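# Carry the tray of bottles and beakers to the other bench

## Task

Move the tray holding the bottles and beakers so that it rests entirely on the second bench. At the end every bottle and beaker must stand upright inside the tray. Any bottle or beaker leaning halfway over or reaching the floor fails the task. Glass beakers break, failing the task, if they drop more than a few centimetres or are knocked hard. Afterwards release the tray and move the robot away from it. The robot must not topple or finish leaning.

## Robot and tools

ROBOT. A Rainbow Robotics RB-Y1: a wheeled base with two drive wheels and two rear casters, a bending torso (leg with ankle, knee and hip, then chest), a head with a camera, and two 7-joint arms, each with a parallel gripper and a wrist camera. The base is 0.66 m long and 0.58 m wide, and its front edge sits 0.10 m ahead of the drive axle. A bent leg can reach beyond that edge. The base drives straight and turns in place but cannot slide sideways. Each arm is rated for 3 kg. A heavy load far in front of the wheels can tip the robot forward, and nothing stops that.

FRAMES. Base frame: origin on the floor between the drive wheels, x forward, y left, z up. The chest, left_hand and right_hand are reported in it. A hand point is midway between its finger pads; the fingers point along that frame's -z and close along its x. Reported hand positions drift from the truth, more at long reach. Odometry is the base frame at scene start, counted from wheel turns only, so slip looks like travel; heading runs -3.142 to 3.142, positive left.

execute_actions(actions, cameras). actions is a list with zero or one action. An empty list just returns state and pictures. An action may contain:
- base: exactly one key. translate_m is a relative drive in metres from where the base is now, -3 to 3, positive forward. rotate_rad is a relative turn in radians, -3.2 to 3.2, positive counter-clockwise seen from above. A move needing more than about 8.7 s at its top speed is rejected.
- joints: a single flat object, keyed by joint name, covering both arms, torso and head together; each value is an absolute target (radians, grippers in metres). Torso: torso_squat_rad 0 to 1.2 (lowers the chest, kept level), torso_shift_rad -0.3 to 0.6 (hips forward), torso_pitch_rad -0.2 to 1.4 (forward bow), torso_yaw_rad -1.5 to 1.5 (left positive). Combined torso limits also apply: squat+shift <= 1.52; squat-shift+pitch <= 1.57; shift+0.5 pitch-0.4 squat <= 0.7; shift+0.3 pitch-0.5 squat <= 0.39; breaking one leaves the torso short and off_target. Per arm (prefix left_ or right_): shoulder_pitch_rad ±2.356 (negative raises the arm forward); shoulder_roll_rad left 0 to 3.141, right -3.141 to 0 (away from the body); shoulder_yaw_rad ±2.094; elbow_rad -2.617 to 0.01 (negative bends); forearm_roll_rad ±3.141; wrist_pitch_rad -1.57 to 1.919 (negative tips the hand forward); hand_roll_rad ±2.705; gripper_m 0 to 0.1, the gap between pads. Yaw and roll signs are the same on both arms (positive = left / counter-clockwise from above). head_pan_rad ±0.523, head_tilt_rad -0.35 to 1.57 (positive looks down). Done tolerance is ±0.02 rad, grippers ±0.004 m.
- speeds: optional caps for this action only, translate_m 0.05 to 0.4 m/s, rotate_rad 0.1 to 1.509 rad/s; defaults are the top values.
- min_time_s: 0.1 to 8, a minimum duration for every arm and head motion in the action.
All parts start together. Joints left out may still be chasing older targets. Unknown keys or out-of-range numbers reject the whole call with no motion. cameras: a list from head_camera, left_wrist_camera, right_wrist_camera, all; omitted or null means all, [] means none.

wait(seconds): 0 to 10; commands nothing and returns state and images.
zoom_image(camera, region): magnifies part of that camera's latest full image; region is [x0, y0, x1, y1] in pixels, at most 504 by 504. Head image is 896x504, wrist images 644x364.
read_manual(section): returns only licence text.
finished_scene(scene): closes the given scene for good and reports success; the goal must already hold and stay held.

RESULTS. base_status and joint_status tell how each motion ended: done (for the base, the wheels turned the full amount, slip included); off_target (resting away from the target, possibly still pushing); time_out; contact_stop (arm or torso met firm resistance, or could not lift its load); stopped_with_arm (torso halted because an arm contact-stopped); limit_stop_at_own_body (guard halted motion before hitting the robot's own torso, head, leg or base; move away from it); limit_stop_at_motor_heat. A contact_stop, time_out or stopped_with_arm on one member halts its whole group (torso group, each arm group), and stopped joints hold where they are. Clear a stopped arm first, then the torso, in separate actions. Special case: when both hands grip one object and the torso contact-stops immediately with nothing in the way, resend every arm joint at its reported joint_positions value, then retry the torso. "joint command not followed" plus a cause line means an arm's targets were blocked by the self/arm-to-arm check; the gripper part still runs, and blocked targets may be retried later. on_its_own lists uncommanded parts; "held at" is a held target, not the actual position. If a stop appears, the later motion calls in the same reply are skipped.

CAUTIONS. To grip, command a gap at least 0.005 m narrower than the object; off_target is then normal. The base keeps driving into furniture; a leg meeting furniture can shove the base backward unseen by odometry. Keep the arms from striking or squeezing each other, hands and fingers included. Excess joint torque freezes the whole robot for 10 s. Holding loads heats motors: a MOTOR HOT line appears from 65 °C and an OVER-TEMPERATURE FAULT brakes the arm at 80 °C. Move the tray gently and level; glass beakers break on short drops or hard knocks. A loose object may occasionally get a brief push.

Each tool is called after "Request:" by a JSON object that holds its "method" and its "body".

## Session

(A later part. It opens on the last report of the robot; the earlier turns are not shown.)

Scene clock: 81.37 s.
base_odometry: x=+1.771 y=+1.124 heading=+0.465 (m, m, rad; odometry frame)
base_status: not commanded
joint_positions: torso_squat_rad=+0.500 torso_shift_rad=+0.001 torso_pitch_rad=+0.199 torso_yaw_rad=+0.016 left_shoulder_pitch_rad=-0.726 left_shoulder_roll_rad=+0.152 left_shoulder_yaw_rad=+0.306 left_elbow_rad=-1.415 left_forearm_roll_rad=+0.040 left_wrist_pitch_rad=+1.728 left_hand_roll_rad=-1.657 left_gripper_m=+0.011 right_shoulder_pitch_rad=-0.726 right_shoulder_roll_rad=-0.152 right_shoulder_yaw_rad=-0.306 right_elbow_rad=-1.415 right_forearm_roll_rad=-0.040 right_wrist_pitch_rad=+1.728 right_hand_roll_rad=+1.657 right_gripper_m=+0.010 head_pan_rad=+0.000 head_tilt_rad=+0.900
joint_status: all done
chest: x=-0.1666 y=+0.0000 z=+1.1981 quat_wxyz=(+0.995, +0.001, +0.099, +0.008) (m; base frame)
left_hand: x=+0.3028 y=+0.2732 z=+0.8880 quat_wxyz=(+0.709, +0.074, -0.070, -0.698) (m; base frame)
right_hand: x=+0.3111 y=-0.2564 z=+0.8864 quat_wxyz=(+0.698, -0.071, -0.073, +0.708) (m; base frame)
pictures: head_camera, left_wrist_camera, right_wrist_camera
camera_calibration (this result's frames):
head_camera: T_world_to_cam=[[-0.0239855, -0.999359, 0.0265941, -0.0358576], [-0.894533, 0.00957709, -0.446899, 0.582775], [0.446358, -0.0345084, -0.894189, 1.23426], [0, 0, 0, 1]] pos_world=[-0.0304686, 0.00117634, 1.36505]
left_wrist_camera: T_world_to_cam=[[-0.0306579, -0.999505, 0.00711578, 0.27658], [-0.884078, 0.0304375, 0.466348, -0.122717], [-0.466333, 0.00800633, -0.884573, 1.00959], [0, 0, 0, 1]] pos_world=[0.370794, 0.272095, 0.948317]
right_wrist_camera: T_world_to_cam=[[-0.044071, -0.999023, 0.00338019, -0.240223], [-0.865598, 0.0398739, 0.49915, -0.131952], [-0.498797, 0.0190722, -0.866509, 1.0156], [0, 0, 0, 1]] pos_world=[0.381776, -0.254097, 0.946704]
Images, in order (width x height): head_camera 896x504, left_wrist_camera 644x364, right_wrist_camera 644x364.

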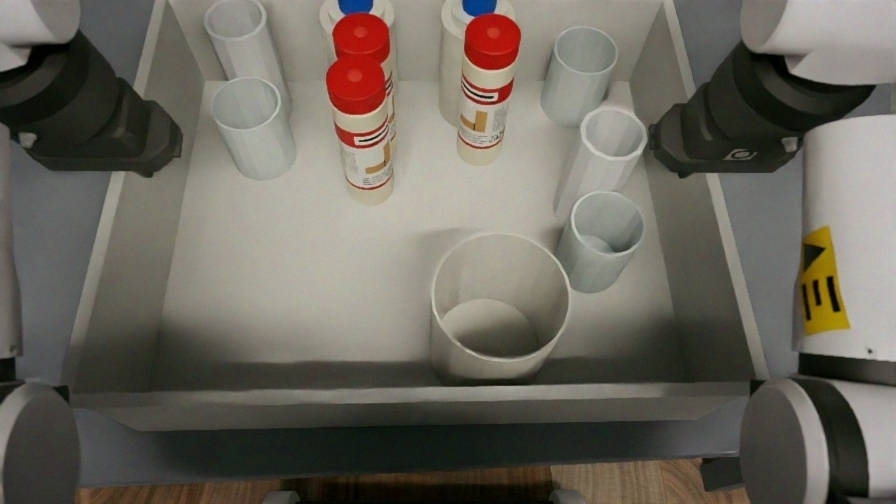

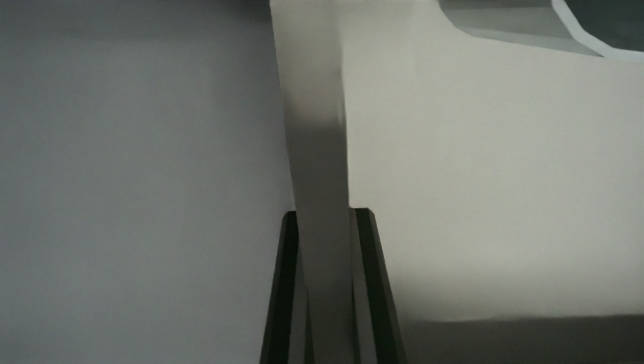

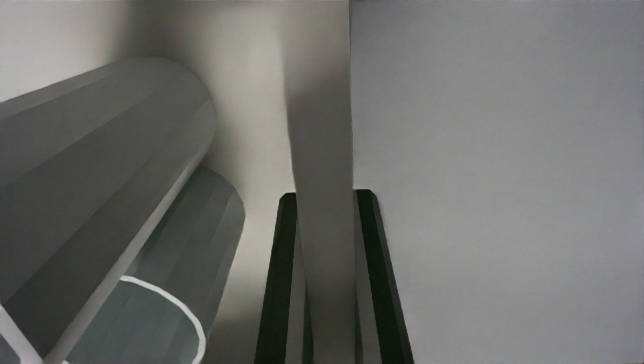

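Request:
{"method": "execute_actions", "body": {"actions": [{"joints": {"left_gripper_m": 0.045, "right_gripper_m": 0.045}}], "cameras": []}}

Request:
{"method": "execute_actions", "body": {"actions": [{"joints": {"torso_squat_rad": 0.25, "left_shoulder_pitch_rad": -1.073, "left_shoulder_roll_rad": 0.267, "left_shoulder_yaw_rad": 0.353, "left_elbow_rad": -1.112, "left_forearm_roll_rad": 0.041, "left_wrist_pitch_rad": 1.7585, "left_hand_roll_rad": -1.6515, "right_shoulder_pitch_rad": -1.073, "right_shoulder_roll_rad": -0.267, "right_shoulder_yaw_rad": -0.353, "right_elbow_rad": -1.112, "right_forearm_roll_rad": -0.041, "right_wrist_pitch_rad": 1.7585, "right_hand_roll_rad": 1.6515, "head_tilt_rad": 0.65}, "min_time_s": 1.2}], "cameras": []}}

Request:
{"method": "execute_actions", "body": {"actions": [{"joints": {"torso_pitch_rad": 0.4, "torso_yaw_rad": 0.014}}]}}

Scene clock: 100.10 s.
base_odometry: x=+1.771 y=+1.124 heading=+0.465 (m, m, rad; odometry frame)
base_status: not commanded
joint_positions: torso_squat_rad=+0.500 torso_shift_rad=+0.001 torso_pitch_rad=+0.200 torso_yaw_rad=+0.016 left_shoulder_pitch_rad=-0.725 left_shoulder_roll_rad=+0.151 left_shoulder_yaw_rad=+0.306 left_elbow_rad=-1.414 left_forearm_roll_rad=+0.040 left_wrist_pitch_rad=+1.728 left_hand_roll_rad=-1.657 left_gripper_m=+0.045 right_shoulder_pitch_rad=-0.725 right_shoulder_roll_rad=-0.151 right_shoulder_yaw_rad=-0.306 right_elbow_rad=-1.414 right_forearm_roll_rad=-0.040 right_wrist_pitch_rad=+1.728 right_hand_roll_rad=+1.657 right_gripper_m=+0.045 head_pan_rad=+0.000 head_tilt_rad=+0.900
joint_status: all done
chest: x=-0.1659 y=+0.0000 z=+1.1981 quat_wxyz=(+0.995, +0.001, +0.100, +0.008) (m; base frame)
left_hand: x=+0.3026 y=+0.2727 z=+0.8866 quat_wxyz=(+0.709, +0.072, -0.069, -0.698) (m; base frame)
right_hand: x=+0.3109 y=-0.2560 z=+0.8850 quat_wxyz=(+0.698, -0.069, -0.072, +0.709) (m; base frame)
pictures: none
No camera images: the call's "cameras" was empty. Leave "cameras" out to get every camera's image.

Scene clock: 101.73 s.
base_odometry: x=+1.771 y=+1.124 heading=+0.465 (m, m, rad; odometry frame)
base_status: not commanded
joint_positions: torso_squat_rad=+0.250 torso_shift_rad=+0.001 torso_pitch_rad=+0.200 torso_yaw_rad=+0.016 left_shoulder_pitch_rad=-1.073 left_shoulder_roll_rad=+0.267 left_shoulder_yaw_rad=+0.353 left_elbow_rad=-1.112 left_forearm_roll_rad=+0.041 left_wrist_pitch_rad=+1.758 left_hand_roll_rad=-1.652 left_gripper_m=+0.045 right_shoulder_pitch_rad=-1.073 right_shoulder_roll_rad=-0.267 right_shoulder_yaw_rad=-0.353 right_elbow_rad=-1.112 right_forearm_roll_rad=-0.041 right_wrist_pitch_rad=+1.758 right_hand_roll_rad=+1.652 right_gripper_m=+0.045 head_pan_rad=+0.000 head_tilt_rad=+0.650
joint_status: all done
chest: x=-0.1657 y=-0.0001 z=+1.2620 quat_wxyz=(+0.995, +0.001, +0.100, +0.008) (m; base frame)
left_hand: x=+0.3747 y=+0.2763 z=+1.0394 quat_wxyz=(+0.708, +0.083, -0.080, -0.697) (m; base frame)
right_hand: x=+0.3831 y=-0.2580 z=+1.0377 quat_wxyz=(+0.697, -0.080, -0.083, +0.708) (m; base frame)
pictures: none
No camera images: the call's "cameras" was empty. Leave "cameras" out to get every camera's image.

Scene clock: 103.20 s.
base_odometry: x=+1.771 y=+1.124 heading=+0.465 (m, m, rad; odometry frame)
base_status: not commanded
joint_positions: torso_squat_rad=+0.250 torso_shift_rad=+0.001 torso_pitch_rad=+0.400 torso_yaw_rad=+0.014 left_shoulder_pitch_rad=-1.073 left_shoulder_roll_rad=+0.267 left_shoulder_yaw_rad=+0.353 left_elbow_rad=-1.112 left_forearm_roll_rad=+0.041 left_wrist_pitch_rad=+1.758 left_hand_roll_rad=-1.652 left_gripper_m=+0.045 right_shoulder_pitch_rad=-1.073 right_shoulder_roll_rad=-0.267 right_shoulder_yaw_rad=-0.353 right_elbow_rad=-1.112 right_forearm_roll_rad=-0.041 right_wrist_pitch_rad=+1.758 right_hand_roll_rad=+1.652 right_gripper_m=+0.045 head_pan_rad=+0.000 head_tilt_rad=+0.650
joint_status: all done
chest: x=-0.1067 y=-0.0001 z=+1.2437 quat_wxyz=(+0.980, +0.001, +0.199, +0.007) (m; base frame)
left_hand: x=+0.3792 y=+0.2753 z=+0.9179 quat_wxyz=(+0.712, +0.013, -0.009, -0.702) (m; base frame)
right_hand: x=+0.3862 y=-0.2591 z=+0.9150 quat_wxyz=(+0.702, -0.009, -0.012, +0.712) (m; base frame)
pictures: head_camera, left_wrist_camera, right_wrist_camera
camera_calibration (this result's frames):
head_camera: T_world_to_cam=[[-0.0279241, -0.999362, 0.0222819, -0.028274], [-0.871873, 0.0134468, -0.489548, 0.743556], [0.488936, -0.0330971, -0.871692, 1.18572], [0, 0, 0, 1]] pos_world=[0.0677544, 0.000989649, 1.39822]
left_wrist_camera: T_world_to_cam=[[-0.031973, -0.999397, 0.0135339, 0.27535], [-0.790359, 0.0335694, 0.611724, -0.239012], [-0.61181, 0.00886198, -0.790955, 1.04066], [0, 0, 0, 1]] pos_world=[0.456585, 0.273985, 0.9656]
right_wrist_camera: T_world_to_cam=[[-0.0436854, -0.998988, 0.0106755, -0.246458], [-0.766536, 0.0403695, 0.640932, -0.248977], [-0.640714, 0.0198161, -0.767524, 1.04234], [0, 0, 0, 1]] pos_world=[0.466227, -0.256813, 0.96223]
Images, in order (width x height): head_camera 896x504, left_wrist_camera 644x364, right_wrist_camera 644x364.

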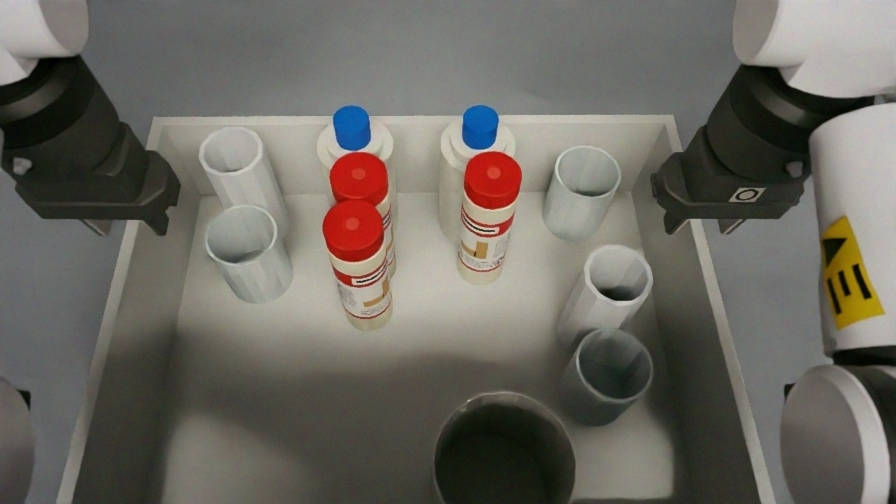

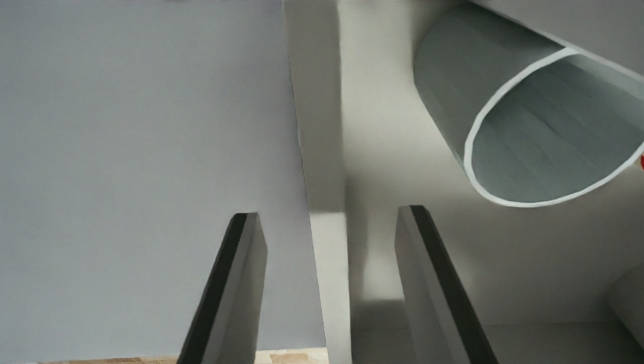

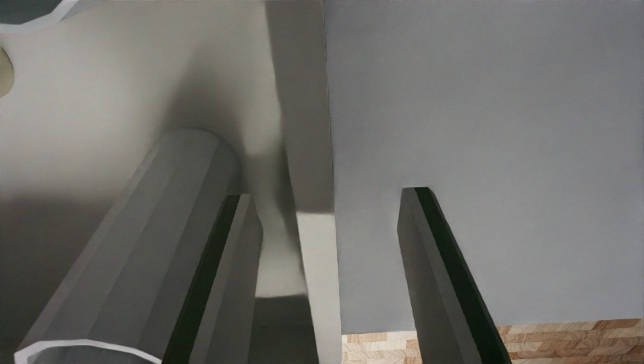

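Request:
{"method": "execute_actions", "body": {"actions": [{"joints": {"torso_squat_rad": 0.475, "right_shoulder_roll_rad": -0.261}}]}}

Scene clock: 107.17 s.
base_odometry: x=+1.771 y=+1.124 heading=+0.465 (m, m, rad; odometry frame)
base_status: not commanded
joint_positions: torso_squat_rad=+0.475 torso_shift_rad=+0.000 torso_pitch_rad=+0.398 torso_yaw_rad=+0.014 left_shoulder_pitch_rad=-1.073 left_shoulder_roll_rad=+0.267 left_shoulder_yaw_rad=+0.353 left_elbow_rad=-1.112 left_forearm_roll_rad=+0.041 left_wrist_pitch_rad=+1.758 left_hand_roll_rad=-1.652 left_gripper_m=+0.045 right_shoulder_pitch_rad=-1.076 right_shoulder_roll_rad=-0.262 right_shoulder_yaw_rad=-0.353 right_elbow_rad=-1.114 right_forearm_roll_rad=-0.041 right_wrist_pitch_rad=+1.759 right_hand_roll_rad=+1.652 right_gripper_m=+0.045 head_pan_rad=+0.000 head_tilt_rad=+0.650
joint_status: all done
chest: x=-0.1078 y=+0.0002 z=+1.1882 quat_wxyz=(+0.980, +0.001, +0.198, +0.007) (m; base frame)
left_hand: x=+0.3788 y=+0.2753 z=+0.8632 quat_wxyz=(+0.712, +0.013, -0.010, -0.702) (m; base frame)
right_hand: x=+0.3868 y=-0.2558 z=+0.8618 quat_wxyz=(+0.701, -0.009, -0.015, +0.713) (m; base frame)
pictures: head_camera, left_wrist_camera, right_wrist_camera
camera_calibration (this result's frames):
head_camera: T_world_to_cam=[[-0.0281308, -0.999346, 0.0227223, -0.0273909], [-0.870893, 0.0133444, -0.491291, 0.717549], [0.490666, -0.0336091, -0.870699, 1.13686], [0, 0, 0, 1]] pos_world=[0.0663197, 0.00126059, 1.34301]
left_wrist_camera: T_world_to_cam=[[-0.0320724, -0.999388, 0.0139575, 0.275778], [-0.791604, 0.0339248, 0.610092, -0.2041], [-0.610193, 0.00851835, -0.792207, 0.997709], [0, 0, 0, 1]] pos_world=[0.456074, 0.274034, 0.911063]
right_wrist_camera: T_world_to_cam=[[-0.0402371, -0.999165, 0.00709754, -0.240936], [-0.769826, 0.0355283, 0.637264, -0.211365], [-0.636984, 0.0201778, -0.770613, 1.00308], [0, 0, 0, 1]] pos_world=[0.466536, -0.253465, 0.90939]
Images, in order (width x height): head_camera 896x504, left_wrist_camera 644x364, right_wrist_camera 644x364.

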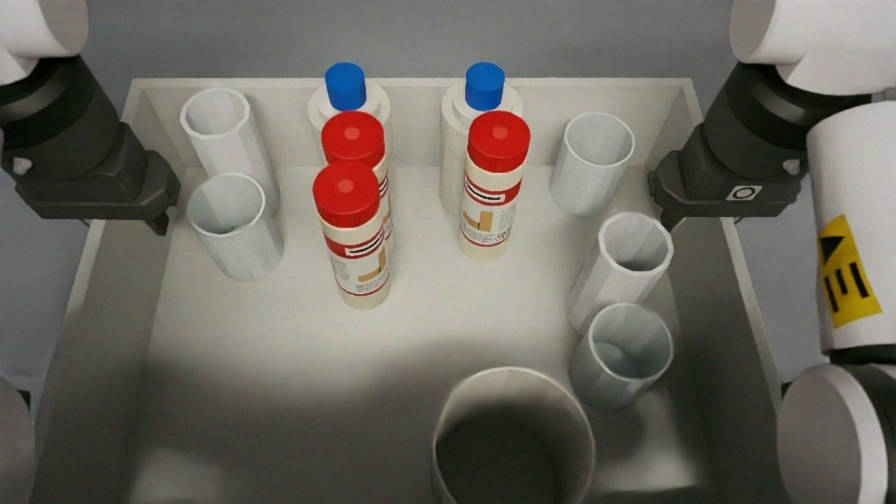

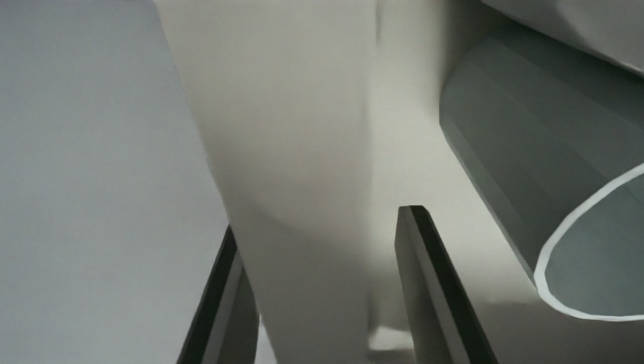

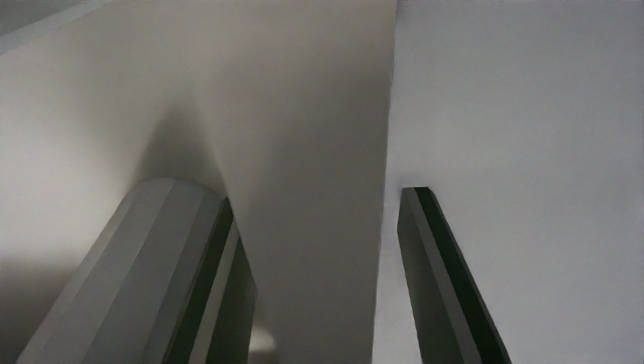

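Request:
{"method": "execute_actions", "body": {"actions": [{"joints": {"right_shoulder_pitch_rad": -1.078, "right_shoulder_roll_rad": -0.263, "left_gripper_m": 0.0, "right_gripper_m": 0.0}}]}}

Scene clock: 112.33 s.
base_odometry: x=+1.771 y=+1.124 heading=+0.465 (m, m, rad; odometry frame)
base_status: not commanded
joint_positions: torso_squat_rad=+0.475 torso_shift_rad=+0.001 torso_pitch_rad=+0.399 torso_yaw_rad=+0.014 left_shoulder_pitch_rad=-1.073 left_shoulder_roll_rad=+0.267 left_shoulder_yaw_rad=+0.353 left_elbow_rad=-1.112 left_forearm_roll_rad=+0.041 left_wrist_pitch_rad=+1.759 left_hand_roll_rad=-1.651 left_gripper_m=+0.011 right_shoulder_pitch_rad=-1.080 right_shoulder_roll_rad=-0.263 right_shoulder_yaw_rad=-0.353 right_elbow_rad=-1.113 right_forearm_roll_rad=-0.041 right_wrist_pitch_rad=+1.759 right_hand_roll_rad=+1.652 right_gripper_m=+0.010 head_pan_rad=+0.000 head_tilt_rad=+0.650
joint_status: left_gripper_m off_target (ended at +0.011, target +0.000); right_gripper_m off_target (ended at +0.010, target +0.000); the others done
chest: x=-0.1073 y=+0.0001 z=+1.1881 quat_wxyz=(+0.980, +0.001, +0.198, +0.007) (m; base frame)
left_hand: x=+0.3790 y=+0.2753 z=+0.8627 quat_wxyz=(+0.712, +0.013, -0.009, -0.702) (m; base frame)
right_hand: x=+0.3884 y=-0.2557 z=+0.8627 quat_wxyz=(+0.701, -0.010, -0.016, +0.713) (m; base frame)
pictures: head_camera, left_wrist_camera, right_wrist_camera
camera_calibration (this result's frames):
head_camera: T_world_to_cam=[[-0.0280309, -0.999351, 0.0226079, -0.0272767], [-0.871348, 0.0133445, -0.490483, 0.716957], [0.489863, -0.033448, -0.871157, 1.13699], [0, 0, 0, 1]] pos_world=[0.0669845, 0.0012036, 1.34277]
left_wrist_camera: T_world_to_cam=[[-0.0317828, -0.999394, 0.0142165, 0.275443], [-0.791019, 0.0338456, 0.610854, -0.204508], [-0.610965, 0.00816913, -0.791615, 0.997301], [0, 0, 0, 1]] pos_world=[0.456301, 0.27405, 0.910487]
right_wrist_camera: T_world_to_cam=[[-0.039763, -0.999185, 0.00693108, -0.240801], [-0.771346, 0.0351039, 0.635447, -0.208616], [-0.635172, 0.019921, -0.772113, 1.00535], [0, 0, 0, 1]] pos_world=[0.468084, -0.25331, 0.910481]
Images, in order (width x height): head_camera 896x504, left_wrist_camera 644x364, right_wrist_camera 644x364.

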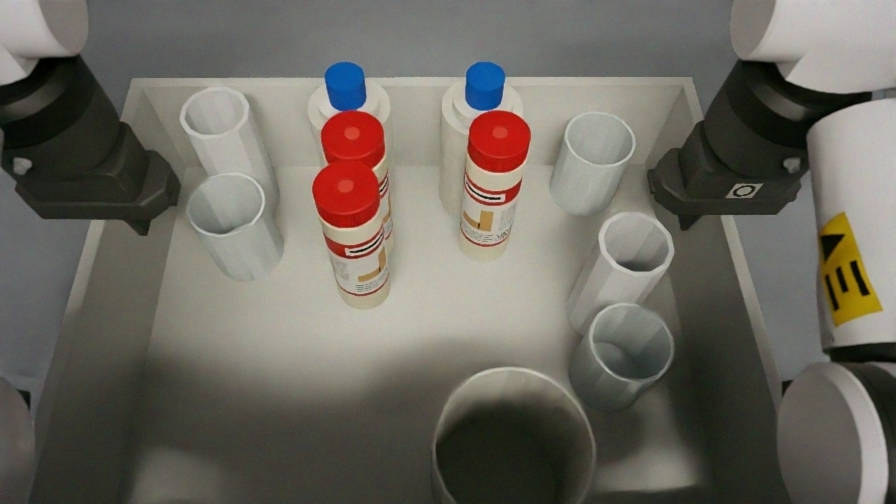

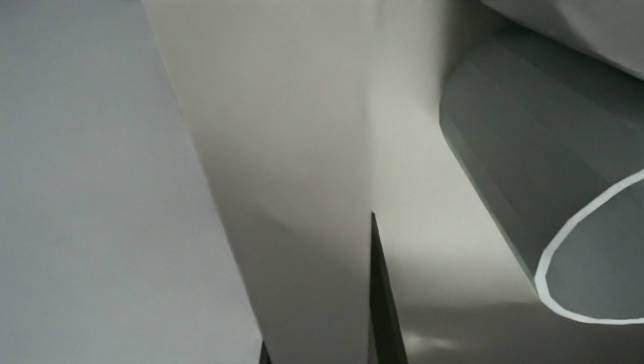

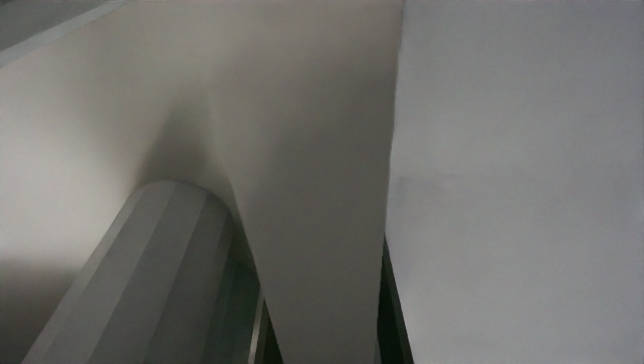

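Request:
{"method": "execute_actions", "body": {"actions": [{"joints": {"torso_squat_rad": 0.42}}]}}

Scene clock: 114.07 s.
base_odometry: x=+1.771 y=+1.124 heading=+0.465 (m, m, rad; odometry frame)
base_status: not commanded
joint_positions: torso_squat_rad=+0.420 torso_shift_rad=+0.002 torso_pitch_rad=+0.401 torso_yaw_rad=+0.014 left_shoulder_pitch_rad=-1.072 left_shoulder_roll_rad=+0.266 left_shoulder_yaw_rad=+0.353 left_elbow_rad=-1.111 left_forearm_roll_rad=+0.041 left_wrist_pitch_rad=+1.758 left_hand_roll_rad=-1.651 left_gripper_m=+0.011 right_shoulder_pitch_rad=-1.076 right_shoulder_roll_rad=-0.262 right_shoulder_yaw_rad=-0.353 right_elbow_rad=-1.111 right_forearm_roll_rad=-0.041 right_wrist_pitch_rad=+1.759 right_hand_roll_rad=+1.652 right_gripper_m=+0.010 head_pan_rad=+0.000 head_tilt_rad=+0.650
joint_status: all done
chest: x=-0.1061 y=+0.0000 z=+1.2045 quat_wxyz=(+0.980, +0.001, +0.199, +0.007) (m; base frame)
left_hand: x=+0.3787 y=+0.2752 z=+0.8772 quat_wxyz=(+0.712, +0.011, -0.008, -0.702) (m; base frame)
right_hand: x=+0.3869 y=-0.2557 z=+0.8757 quat_wxyz=(+0.701, -0.007, -0.014, +0.713) (m; base frame)
pictures: head_camera, left_wrist_camera, right_wrist_camera
camera_calibration (this result's frames):
head_camera: T_world_to_cam=[[-0.0279918, -0.999356, 0.0224575, -0.0275324], [-0.872453, 0.0134594, -0.488513, 0.72355], [0.487896, -0.0332675, -0.872268, 1.15187], [0, 0, 0, 1]] pos_world=[0.0684977, 0.00106679, 1.35882]
left_wrist_camera: T_world_to_cam=[[-0.031527, -0.999399, 0.0144342, 0.27488], [-0.788277, 0.0337406, 0.614395, -0.217738], [-0.614513, 0.00799183, -0.788867, 1.00758], [0, 0, 0, 1]] pos_world=[0.456197, 0.274009, 0.924653]
right_wrist_camera: T_world_to_cam=[[-0.0401416, -0.999173, 0.00643144, -0.240372], [-0.766265, 0.0349142, 0.641575, -0.225388], [-0.641269, 0.0208257, -0.767033, 1.0126], [0, 0, 0, 1]] pos_world=[0.466993, -0.253392, 0.922847]
Images, in order (width x height): head_camera 896x504, left_wrist_camera 644x364, right_wrist_camera 644x364.

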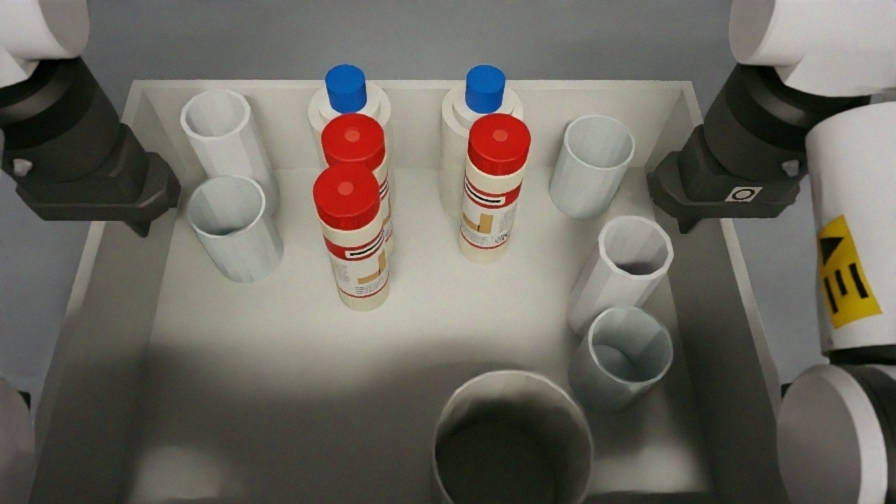

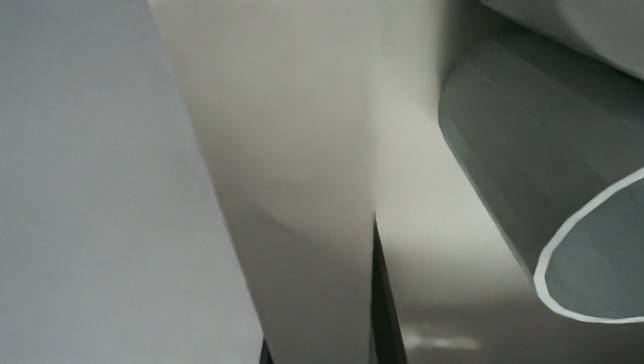

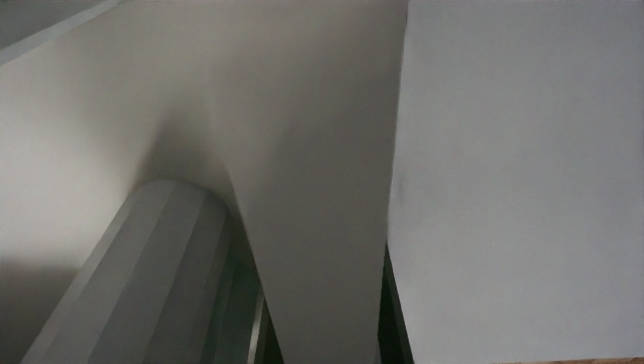

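Request:
{"method": "execute_actions", "body": {"actions": [{"base": {"translate_m": -2.3}, "joints": {"torso_squat_rad": 0.2}}]}}

Scene clock: 125.83 s.
base_odometry: x=-0.285 y=+0.094 heading=+0.464 (m, m, rad; odometry frame)
base_status: done
joint_positions: torso_squat_rad=+0.200 torso_shift_rad=+0.002 torso_pitch_rad=+0.401 torso_yaw_rad=+0.014 left_shoulder_pitch_rad=-1.071 left_shoulder_roll_rad=+0.266 left_shoulder_yaw_rad=+0.353 left_elbow_rad=-1.111 left_forearm_roll_rad=+0.041 left_wrist_pitch_rad=+1.758 left_hand_roll_rad=-1.651 left_gripper_m=+0.011 right_shoulder_pitch_rad=-1.076 right_shoulder_roll_rad=-0.262 right_shoulder_yaw_rad=-0.353 right_elbow_rad=-1.111 right_forearm_roll_rad=-0.041 right_wrist_pitch_rad=+1.759 right_hand_roll_rad=+1.652 right_gripper_m=+0.010 head_pan_rad=+0.000 head_tilt_rad=+0.650
joint_status: all done
chest: x=-0.1060 y=+0.0000 z=+1.2514 quat_wxyz=(+0.980, +0.001, +0.199, +0.007) (m; base frame)
left_hand: x=+0.3786 y=+0.2752 z=+0.9239 quat_wxyz=(+0.712, +0.011, -0.008, -0.702) (m; base frame)
right_hand: x=+0.3868 y=-0.2557 z=+0.9223 quat_wxyz=(+0.701, -0.007, -0.014, +0.713) (m; base frame)
pictures: head_camera, left_wrist_camera, right_wrist_camera
camera_calibration (this result's frames):
head_camera: T_world_to_cam=[[-0.027961, -0.999358, 0.022408, -0.0285449], [-0.872446, 0.0134563, -0.488525, 0.746531], [0.487909, -0.0332094, -0.872262, 1.19271], [0, 0, 0, 1]] pos_world=[0.0685746, 0.00103724, 1.4057]
left_wrist_camera: T_world_to_cam=[[-0.031423, -0.999402, 0.0144358, 0.274177], [-0.787972, 0.0336556, 0.614791, -0.246965], [-0.614909, 0.00794362, -0.788558, 1.04422], [0, 0, 0, 1]] pos_world=[0.456112, 0.27403, 0.971299]
right_wrist_camera: T_world_to_cam=[[-0.040143, -0.999174, 0.00631664, -0.240553], [-0.765917, 0.0348302, 0.641995, -0.255932], [-0.641685, 0.0209335, -0.766683, 1.04817], [0, 0, 0, 1]] pos_world=[0.466914, -0.253382, 0.969439]
Images, in order (width x height): head_camera 896x504, left_wrist_camera 644x364, right_wrist_camera 644x364.

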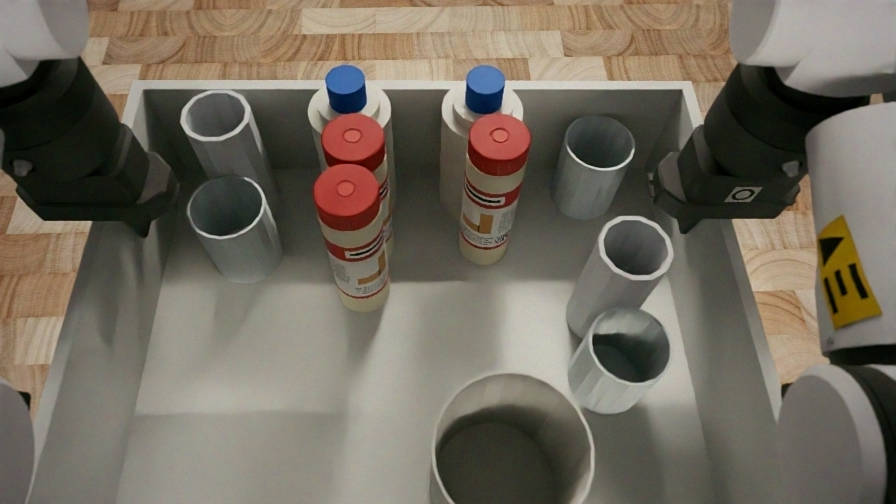

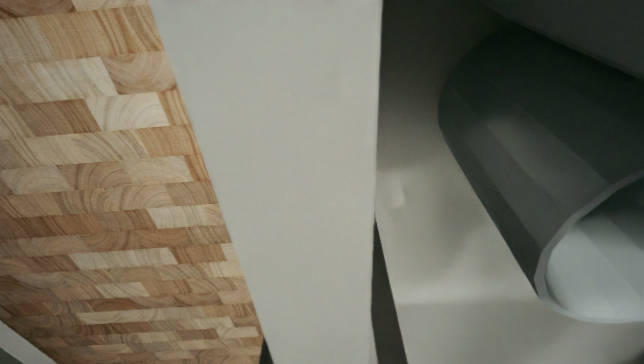

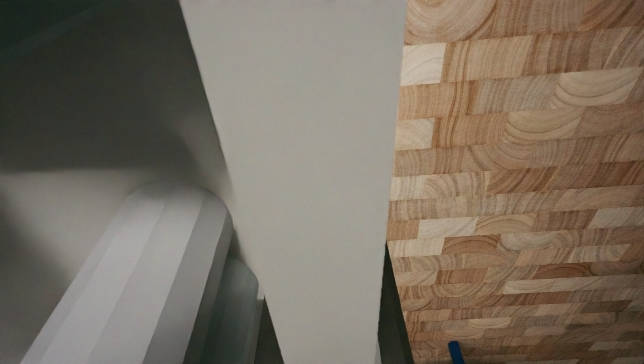

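Request:
{"method": "execute_actions", "body": {"actions": [{"base": {"rotate_rad": -3.14}, "speeds": {"rotate_rad": 0.9}, "joints": {"head_tilt_rad": 0.05}}]}}

Scene clock: 133.10 s.
base_odometry: x=-0.285 y=+0.094 heading=-2.675 (m, m, rad; odometry frame)
base_status: done
joint_positions: torso_squat_rad=+0.200 torso_shift_rad=+0.002 torso_pitch_rad=+0.401 torso_yaw_rad=+0.014 left_shoulder_pitch_rad=-1.071 left_shoulder_roll_rad=+0.266 left_shoulder_yaw_rad=+0.353 left_elbow_rad=-1.111 left_forearm_roll_rad=+0.041 left_wrist_pitch_rad=+1.758 left_hand_roll_rad=-1.651 left_gripper_m=+0.011 right_shoulder_pitch_rad=-1.076 right_shoulder_roll_rad=-0.262 right_shoulder_yaw_rad=-0.353 right_elbow_rad=-1.111 right_forearm_roll_rad=-0.041 right_wrist_pitch_rad=+1.759 right_hand_roll_rad=+1.652 right_gripper_m=+0.010 head_pan_rad=+0.000 head_tilt_rad=+0.050
joint_status: all done
chest: x=-0.1060 y=+0.0000 z=+1.2514 quat_wxyz=(+0.980, +0.001, +0.199, +0.007) (m; base frame)
left_hand: x=+0.3786 y=+0.2752 z=+0.9239 quat_wxyz=(+0.712, +0.011, -0.008, -0.702) (m; base frame)
right_hand: x=+0.3869 y=-0.2557 z=+0.9223 quat_wxyz=(+0.701, -0.007, -0.014, +0.713) (m; base frame)
pictures: head_camera, left_wrist_camera, right_wrist_camera
camera_calibration (this result's frames):
head_camera: T_world_to_cam=[[-0.0363279, -0.999324, -0.00561419, 0.0113451], [-0.444273, 0.0211821, -0.895641, 1.33074], [0.895155, -0.0300425, -0.444742, 0.585739], [0, 0, 0, 1]] pos_world=[0.0672951, 0.0007467, 1.45243]
left_wrist_camera: T_world_to_cam=[[-0.0313921, -0.999404, 0.0143792, 0.274219], [-0.787986, 0.0335966, 0.614775, -0.246923], [-0.614892, 0.00796846, -0.788571, 1.04423], [0, 0, 0, 1]] pos_world=[0.456123, 0.274031, 0.971306]
right_wrist_camera: T_world_to_cam=[[-0.0401159, -0.999176, 0.00620073, -0.240426], [-0.765959, 0.0347363, 0.641951, -0.255872], [-0.641637, 0.0210029, -0.766721, 1.04821], [0, 0, 0, 1]] pos_world=[0.46694, -0.253356, 0.969434]
Images, in order (width x height): head_camera 896x504, left_wrist_camera 644x364, right_wrist_camera 644x364.

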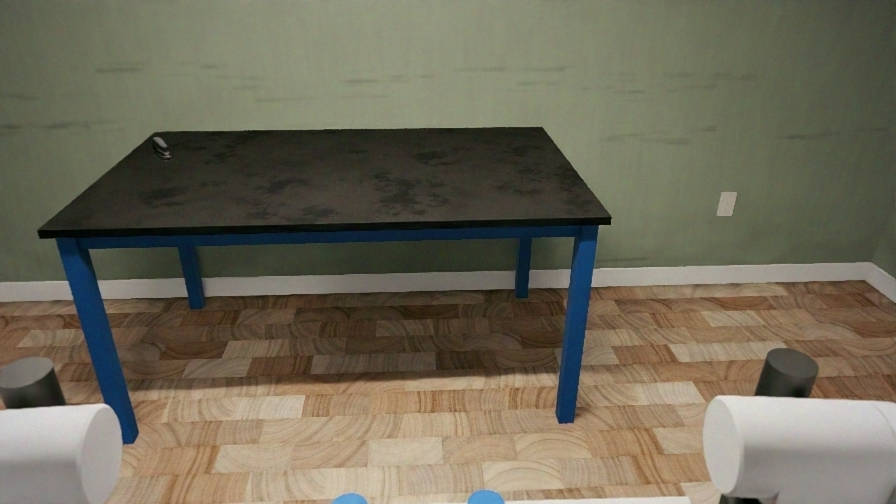

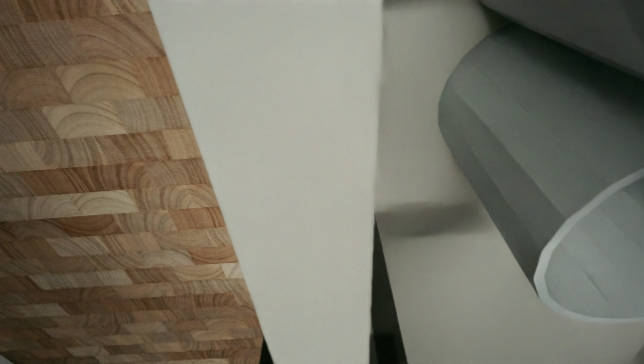

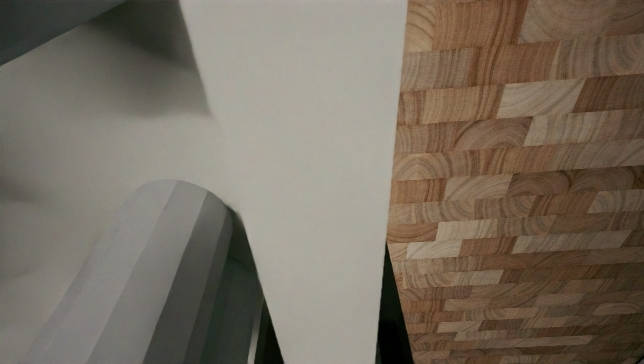

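Request:
{"method": "execute_actions", "body": {"actions": [{"base": {"translate_m": 1.59}, "joints": {"head_tilt_rad": 1.0}}]}}

Scene clock: 143.40 s.
base_odometry: x=-1.705 y=-0.621 heading=-2.675 (m, m, rad; odometry frame)
base_status: done
joint_positions: torso_squat_rad=+0.200 torso_shift_rad=+0.002 torso_pitch_rad=+0.402 torso_yaw_rad=+0.014 left_shoulder_pitch_rad=-1.071 left_shoulder_roll_rad=+0.266 left_shoulder_yaw_rad=+0.353 left_elbow_rad=-1.111 left_forearm_roll_rad=+0.041 left_wrist_pitch_rad=+1.758 left_hand_roll_rad=-1.651 left_gripper_m=+0.011 right_shoulder_pitch_rad=-1.076 right_shoulder_roll_rad=-0.262 right_shoulder_yaw_rad=-0.353 right_elbow_rad=-1.111 right_forearm_roll_rad=-0.041 right_wrist_pitch_rad=+1.759 right_hand_roll_rad=+1.652 right_gripper_m=+0.010 head_pan_rad=+0.000 head_tilt_rad=+1.000
joint_status: all done
chest: x=-0.1060 y=+0.0000 z=+1.2514 quat_wxyz=(+0.980, +0.001, +0.199, +0.007) (m; base frame)
left_hand: x=+0.3786 y=+0.2752 z=+0.9239 quat_wxyz=(+0.712, +0.011, -0.008, -0.702) (m; base frame)
right_hand: x=+0.3869 y=-0.2557 z=+0.9223 quat_wxyz=(+0.701, -0.007, -0.014, +0.713) (m; base frame)
pictures: head_camera, left_wrist_camera, right_wrist_camera
camera_calibration (this result's frames):
head_camera: T_world_to_cam=[[-0.016037, -0.999267, 0.0347557, -0.0461054], [-0.987093, 0.0102831, -0.159816, 0.276675], [0.159342, -0.0368701, -0.986535, 1.35324], [0, 0, 0, 1]] pos_world=[0.0567373, 0.000977396, 1.38084]
left_wrist_camera: T_world_to_cam=[[-0.0314275, -0.999402, 0.0144004, 0.27419], [-0.787985, 0.0336375, 0.614775, -0.246876], [-0.614892, 0.00797354, -0.788571, 1.04424], [0, 0, 0, 1]] pos_world=[0.456177, 0.274004, 0.971282]
right_wrist_camera: T_world_to_cam=[[-0.0400856, -0.999177, 0.00618582, -0.240402], [-0.765942, 0.0347029, 0.641972, -0.25585], [-0.641659, 0.0209959, -0.766703, 1.04821], [0, 0, 0, 1]] pos_world=[0.466988, -0.253333, 0.969399]
Images, in order (width x height): head_camera 896x504, left_wrist_camera 644x364, right_wrist_camera 644x364.

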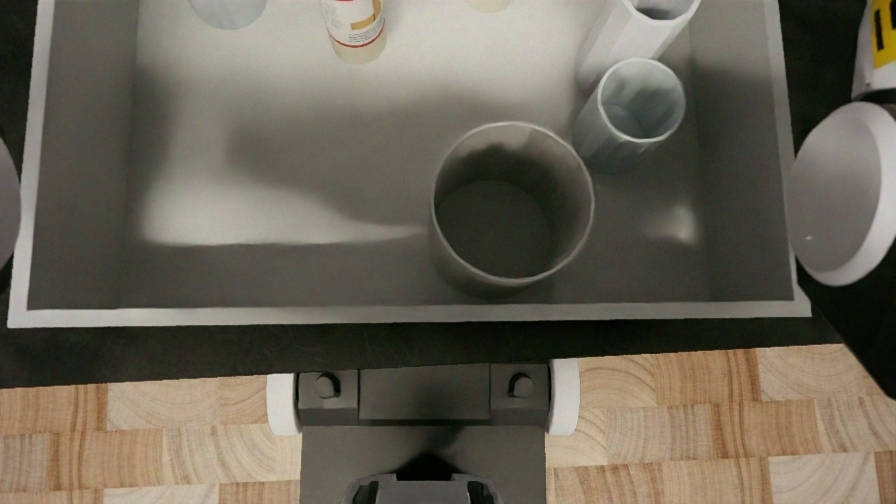

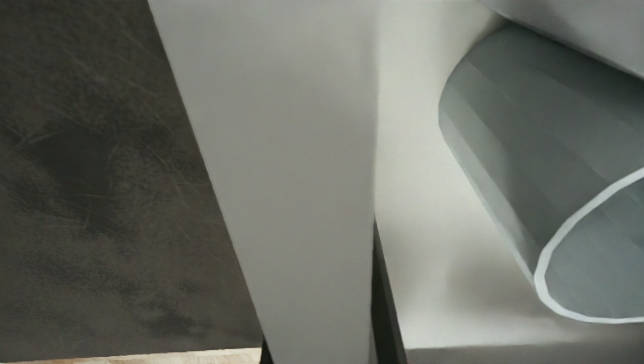

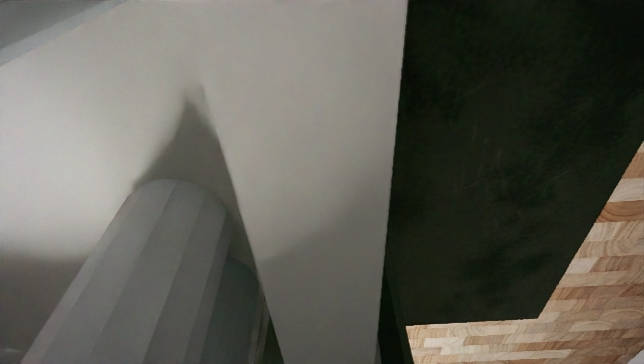

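Request:
{"method": "execute_actions", "body": {"actions": [{"joints": {"torso_squat_rad": 0.44, "torso_shift_rad": 0.05}}], "cameras": ["head_camera"]}}

Scene clock: 148.70 s.
base_odometry: x=-1.705 y=-0.621 heading=-2.675 (m, m, rad; odometry frame)
base_status: not commanded
joint_positions: torso_squat_rad=+0.440 torso_shift_rad=+0.051 torso_pitch_rad=+0.402 torso_yaw_rad=+0.014 left_shoulder_pitch_rad=-1.071 left_shoulder_roll_rad=+0.266 left_shoulder_yaw_rad=+0.353 left_elbow_rad=-1.111 left_forearm_roll_rad=+0.041 left_wrist_pitch_rad=+1.758 left_hand_roll_rad=-1.651 left_gripper_m=+0.011 right_shoulder_pitch_rad=-1.076 right_shoulder_roll_rad=-0.262 right_shoulder_yaw_rad=-0.353 right_elbow_rad=-1.111 right_forearm_roll_rad=-0.041 right_wrist_pitch_rad=+1.759 right_hand_roll_rad=+1.652 right_gripper_m=+0.010 head_pan_rad=+0.000 head_tilt_rad=+1.000
joint_status: all done
chest: x=-0.0751 y=+0.0000 z=+1.1979 quat_wxyz=(+0.980, +0.001, +0.199, +0.007) (m; base frame)
left_hand: x=+0.4096 y=+0.2752 z=+0.8704 quat_wxyz=(+0.712, +0.011, -0.008, -0.702) (m; base frame)
right_hand: x=+0.4178 y=-0.2556 z=+0.8688 quat_wxyz=(+0.701, -0.007, -0.014, +0.713) (m; base frame)
pictures: head_camera
camera_calibration (this result's frames):
head_camera: T_world_to_cam=[[-0.0160376, -0.999267, 0.0347558, -0.0437387], [-0.987092, 0.0102833, -0.159824, 0.298655], [0.15935, -0.0368704, -0.986533, 1.29553], [0, 0, 0, 1]] pos_world=[0.087656, 0.000988918, 1.32734]
Images, in order (width x height): head_camera 896x504.

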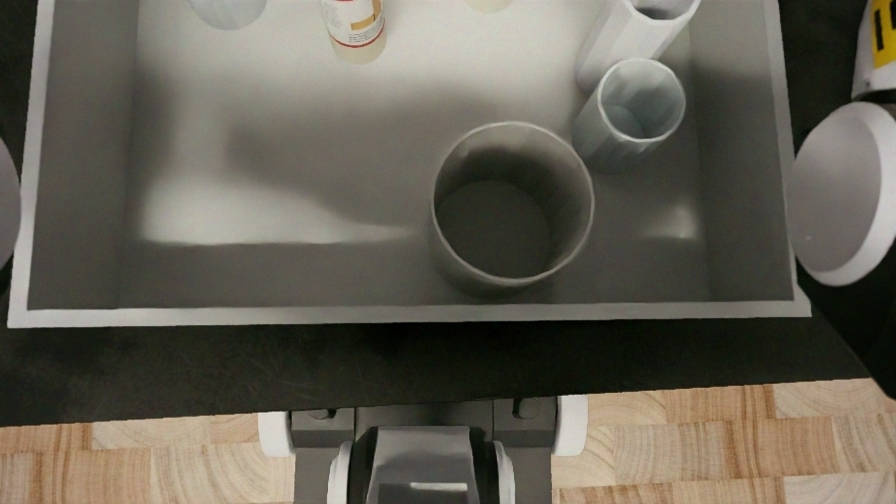

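Request:
{"method": "execute_actions", "body": {"actions": [{"joints": {"torso_squat_rad": 0.464}}], "cameras": ["head_camera"]}}

Scene clock: 150.00 s.
base_odometry: x=-1.705 y=-0.621 heading=-2.675 (m, m, rad; odometry frame)
base_status: not commanded
joint_positions: torso_squat_rad=+0.464 torso_shift_rad=+0.050 torso_pitch_rad=+0.400 torso_yaw_rad=+0.014 left_shoulder_pitch_rad=-1.071 left_shoulder_roll_rad=+0.266 left_shoulder_yaw_rad=+0.353 left_elbow_rad=-1.111 left_forearm_roll_rad=+0.041 left_wrist_pitch_rad=+1.758 left_hand_roll_rad=-1.651 left_gripper_m=+0.011 right_shoulder_pitch_rad=-1.078 right_shoulder_roll_rad=-0.263 right_shoulder_yaw_rad=-0.353 right_elbow_rad=-1.112 right_forearm_roll_rad=-0.041 right_wrist_pitch_rad=+1.759 right_hand_roll_rad=+1.652 right_gripper_m=+0.010 head_pan_rad=+0.000 head_tilt_rad=+1.000
joint_status: all done
chest: x=-0.0761 y=+0.0001 z=+1.1907 quat_wxyz=(+0.980, +0.001, +0.199, +0.007) (m; base frame)
left_hand: x=+0.4090 y=+0.2753 z=+0.8638 quat_wxyz=(+0.712, +0.012, -0.008, -0.702) (m; base frame)
right_hand: x=+0.4182 y=-0.2555 z=+0.8635 quat_wxyz=(+0.701, -0.009, -0.015, +0.713) (m; base frame)
pictures: head_camera
camera_calibration (this result's frames):
head_camera: T_world_to_cam=[[-0.0160558, -0.99926, 0.0349443, -0.0436271], [-0.986889, 0.0102242, -0.161075, 0.297963], [0.160599, -0.0370723, -0.986323, 1.28844], [0, 0, 0, 1]] pos_world=[0.0864332, 0.00112438, 1.32034]
Images, in order (width x height): head_camera 896x504.

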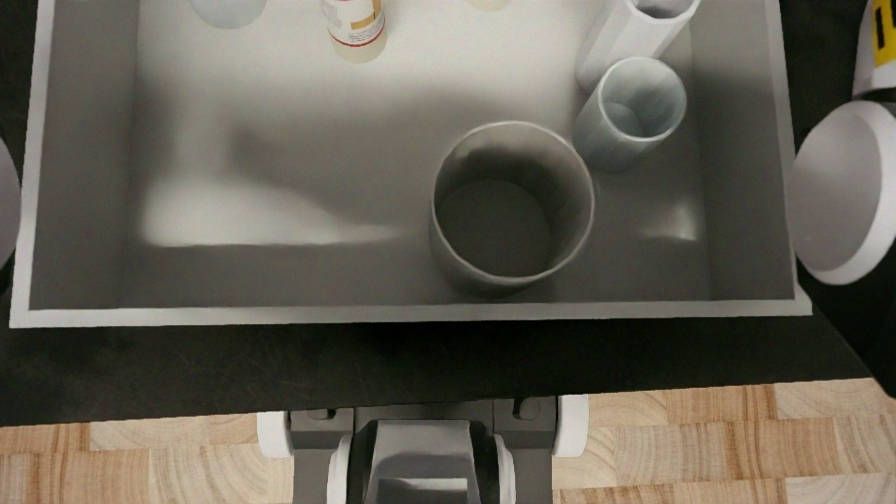

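Request:
{"method": "execute_actions", "body": {"actions": [{"joints": {"torso_squat_rad": 0.47}}], "cameras": []}}

Request:
{"method": "execute_actions", "body": {"actions": [{"joints": {"left_gripper_m": 0.045, "right_gripper_m": 0.045, "head_tilt_rad": 0.65}}]}}

Scene clock: 151.57 s.
base_odometry: x=-1.705 y=-0.621 heading=-2.675 (m, m, rad; odometry frame)
base_status: not commanded
joint_positions: torso_squat_rad=+0.470 torso_shift_rad=+0.050 torso_pitch_rad=+0.399 torso_yaw_rad=+0.014 left_shoulder_pitch_rad=-1.073 left_shoulder_roll_rad=+0.267 left_shoulder_yaw_rad=+0.353 left_elbow_rad=-1.112 left_forearm_roll_rad=+0.041 left_wrist_pitch_rad=+1.759 left_hand_roll_rad=-1.651 left_gripper_m=+0.011 right_shoulder_pitch_rad=-1.079 right_shoulder_roll_rad=-0.263 right_shoulder_yaw_rad=-0.353 right_elbow_rad=-1.113 right_forearm_roll_rad=-0.041 right_wrist_pitch_rad=+1.759 right_hand_roll_rad=+1.652 right_gripper_m=+0.010 head_pan_rad=+0.000 head_tilt_rad=+1.000
joint_status: all done
chest: x=-0.0767 y=+0.0001 z=+1.1889 quat_wxyz=(+0.980, +0.001, +0.198, +0.007) (m; base frame)
left_hand: x=+0.4093 y=+0.2753 z=+0.8632 quat_wxyz=(+0.712, +0.013, -0.009, -0.702) (m; base frame)
right_hand: x=+0.4185 y=-0.2555 z=+0.8629 quat_wxyz=(+0.701, -0.010, -0.016, +0.713) (m; base frame)
pictures: none
No camera images: the call's "cameras" was empty. Leave "cameras" out to get every camera's image.

Scene clock: 152.50 s.
base_odometry: x=-1.705 y=-0.621 heading=-2.675 (m, m, rad; odometry frame)
base_status: not commanded
joint_positions: torso_squat_rad=+0.470 torso_shift_rad=+0.050 torso_pitch_rad=+0.399 torso_yaw_rad=+0.014 left_shoulder_pitch_rad=-1.073 left_shoulder_roll_rad=+0.267 left_shoulder_yaw_rad=+0.353 left_elbow_rad=-1.112 left_forearm_roll_rad=+0.041 left_wrist_pitch_rad=+1.759 left_hand_roll_rad=-1.651 left_gripper_m=+0.045 right_shoulder_pitch_rad=-1.079 right_shoulder_roll_rad=-0.263 right_shoulder_yaw_rad=-0.353 right_elbow_rad=-1.113 right_forearm_roll_rad=-0.041 right_wrist_pitch_rad=+1.759 right_hand_roll_rad=+1.652 right_gripper_m=+0.045 head_pan_rad=+0.000 head_tilt_rad=+0.650
joint_status: all done
chest: x=-0.0767 y=+0.0001 z=+1.1889 quat_wxyz=(+0.980, +0.001, +0.198, +0.007) (m; base frame)
left_hand: x=+0.4094 y=+0.2753 z=+0.8633 quat_wxyz=(+0.712, +0.013, -0.009, -0.702) (m; base frame)
right_hand: x=+0.4186 y=-0.2556 z=+0.8630 quat_wxyz=(+0.701, -0.010, -0.016, +0.713) (m; base frame)
pictures: head_camera, left_wrist_camera, right_wrist_camera
camera_calibration (this result's frames):
head_camera: T_world_to_cam=[[-0.0279838, -0.999355, 0.0225073, -0.026353], [-0.87141, 0.0133571, -0.490373, 0.743851], [0.489756, -0.0333356, -0.871222, 1.1228], [0, 0, 0, 1]] pos_world=[0.097567, 0.00115739, 1.34356]
left_wrist_camera: T_world_to_cam=[[-0.0315732, -0.999402, 0.0140889, 0.276487], [-0.79066, 0.0335968, 0.611332, -0.181362], [-0.61144, 0.00816221, -0.791248, 1.01621], [0, 0, 0, 1]] pos_world=[0.486686, 0.274121, 0.911052]
right_wrist_camera: T_world_to_cam=[[-0.0397183, -0.999188, 0.00673947, -0.239355], [-0.770532, 0.0349219, 0.636444, -0.186793], [-0.636163, 0.0200855, -0.771293, 1.0245], [0, 0, 0, 1]] pos_world=[0.498311, -0.253215, 0.910684]
Images, in order (width x height): head_camera 896x504, left_wrist_camera 644x364, right_wrist_camera 644x364.

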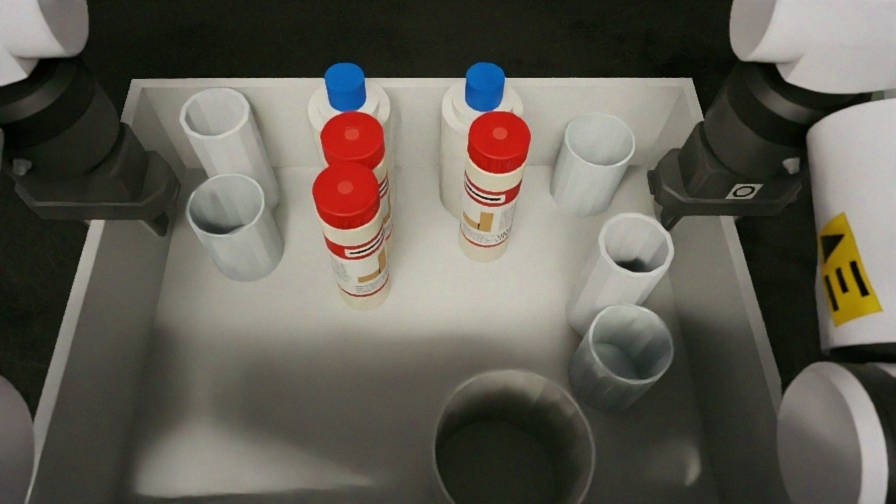

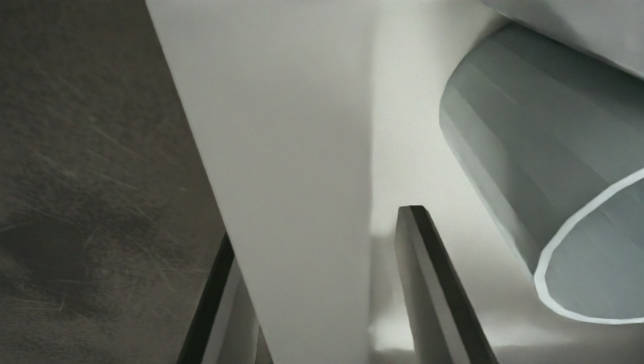

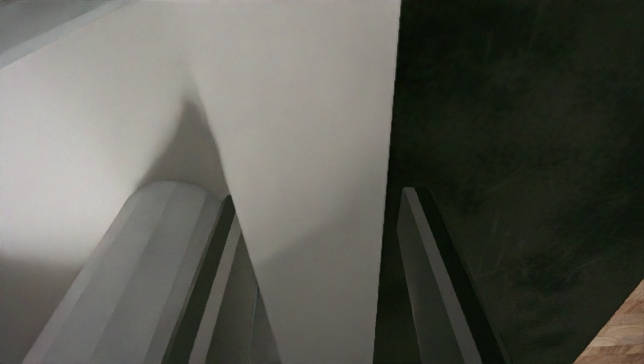

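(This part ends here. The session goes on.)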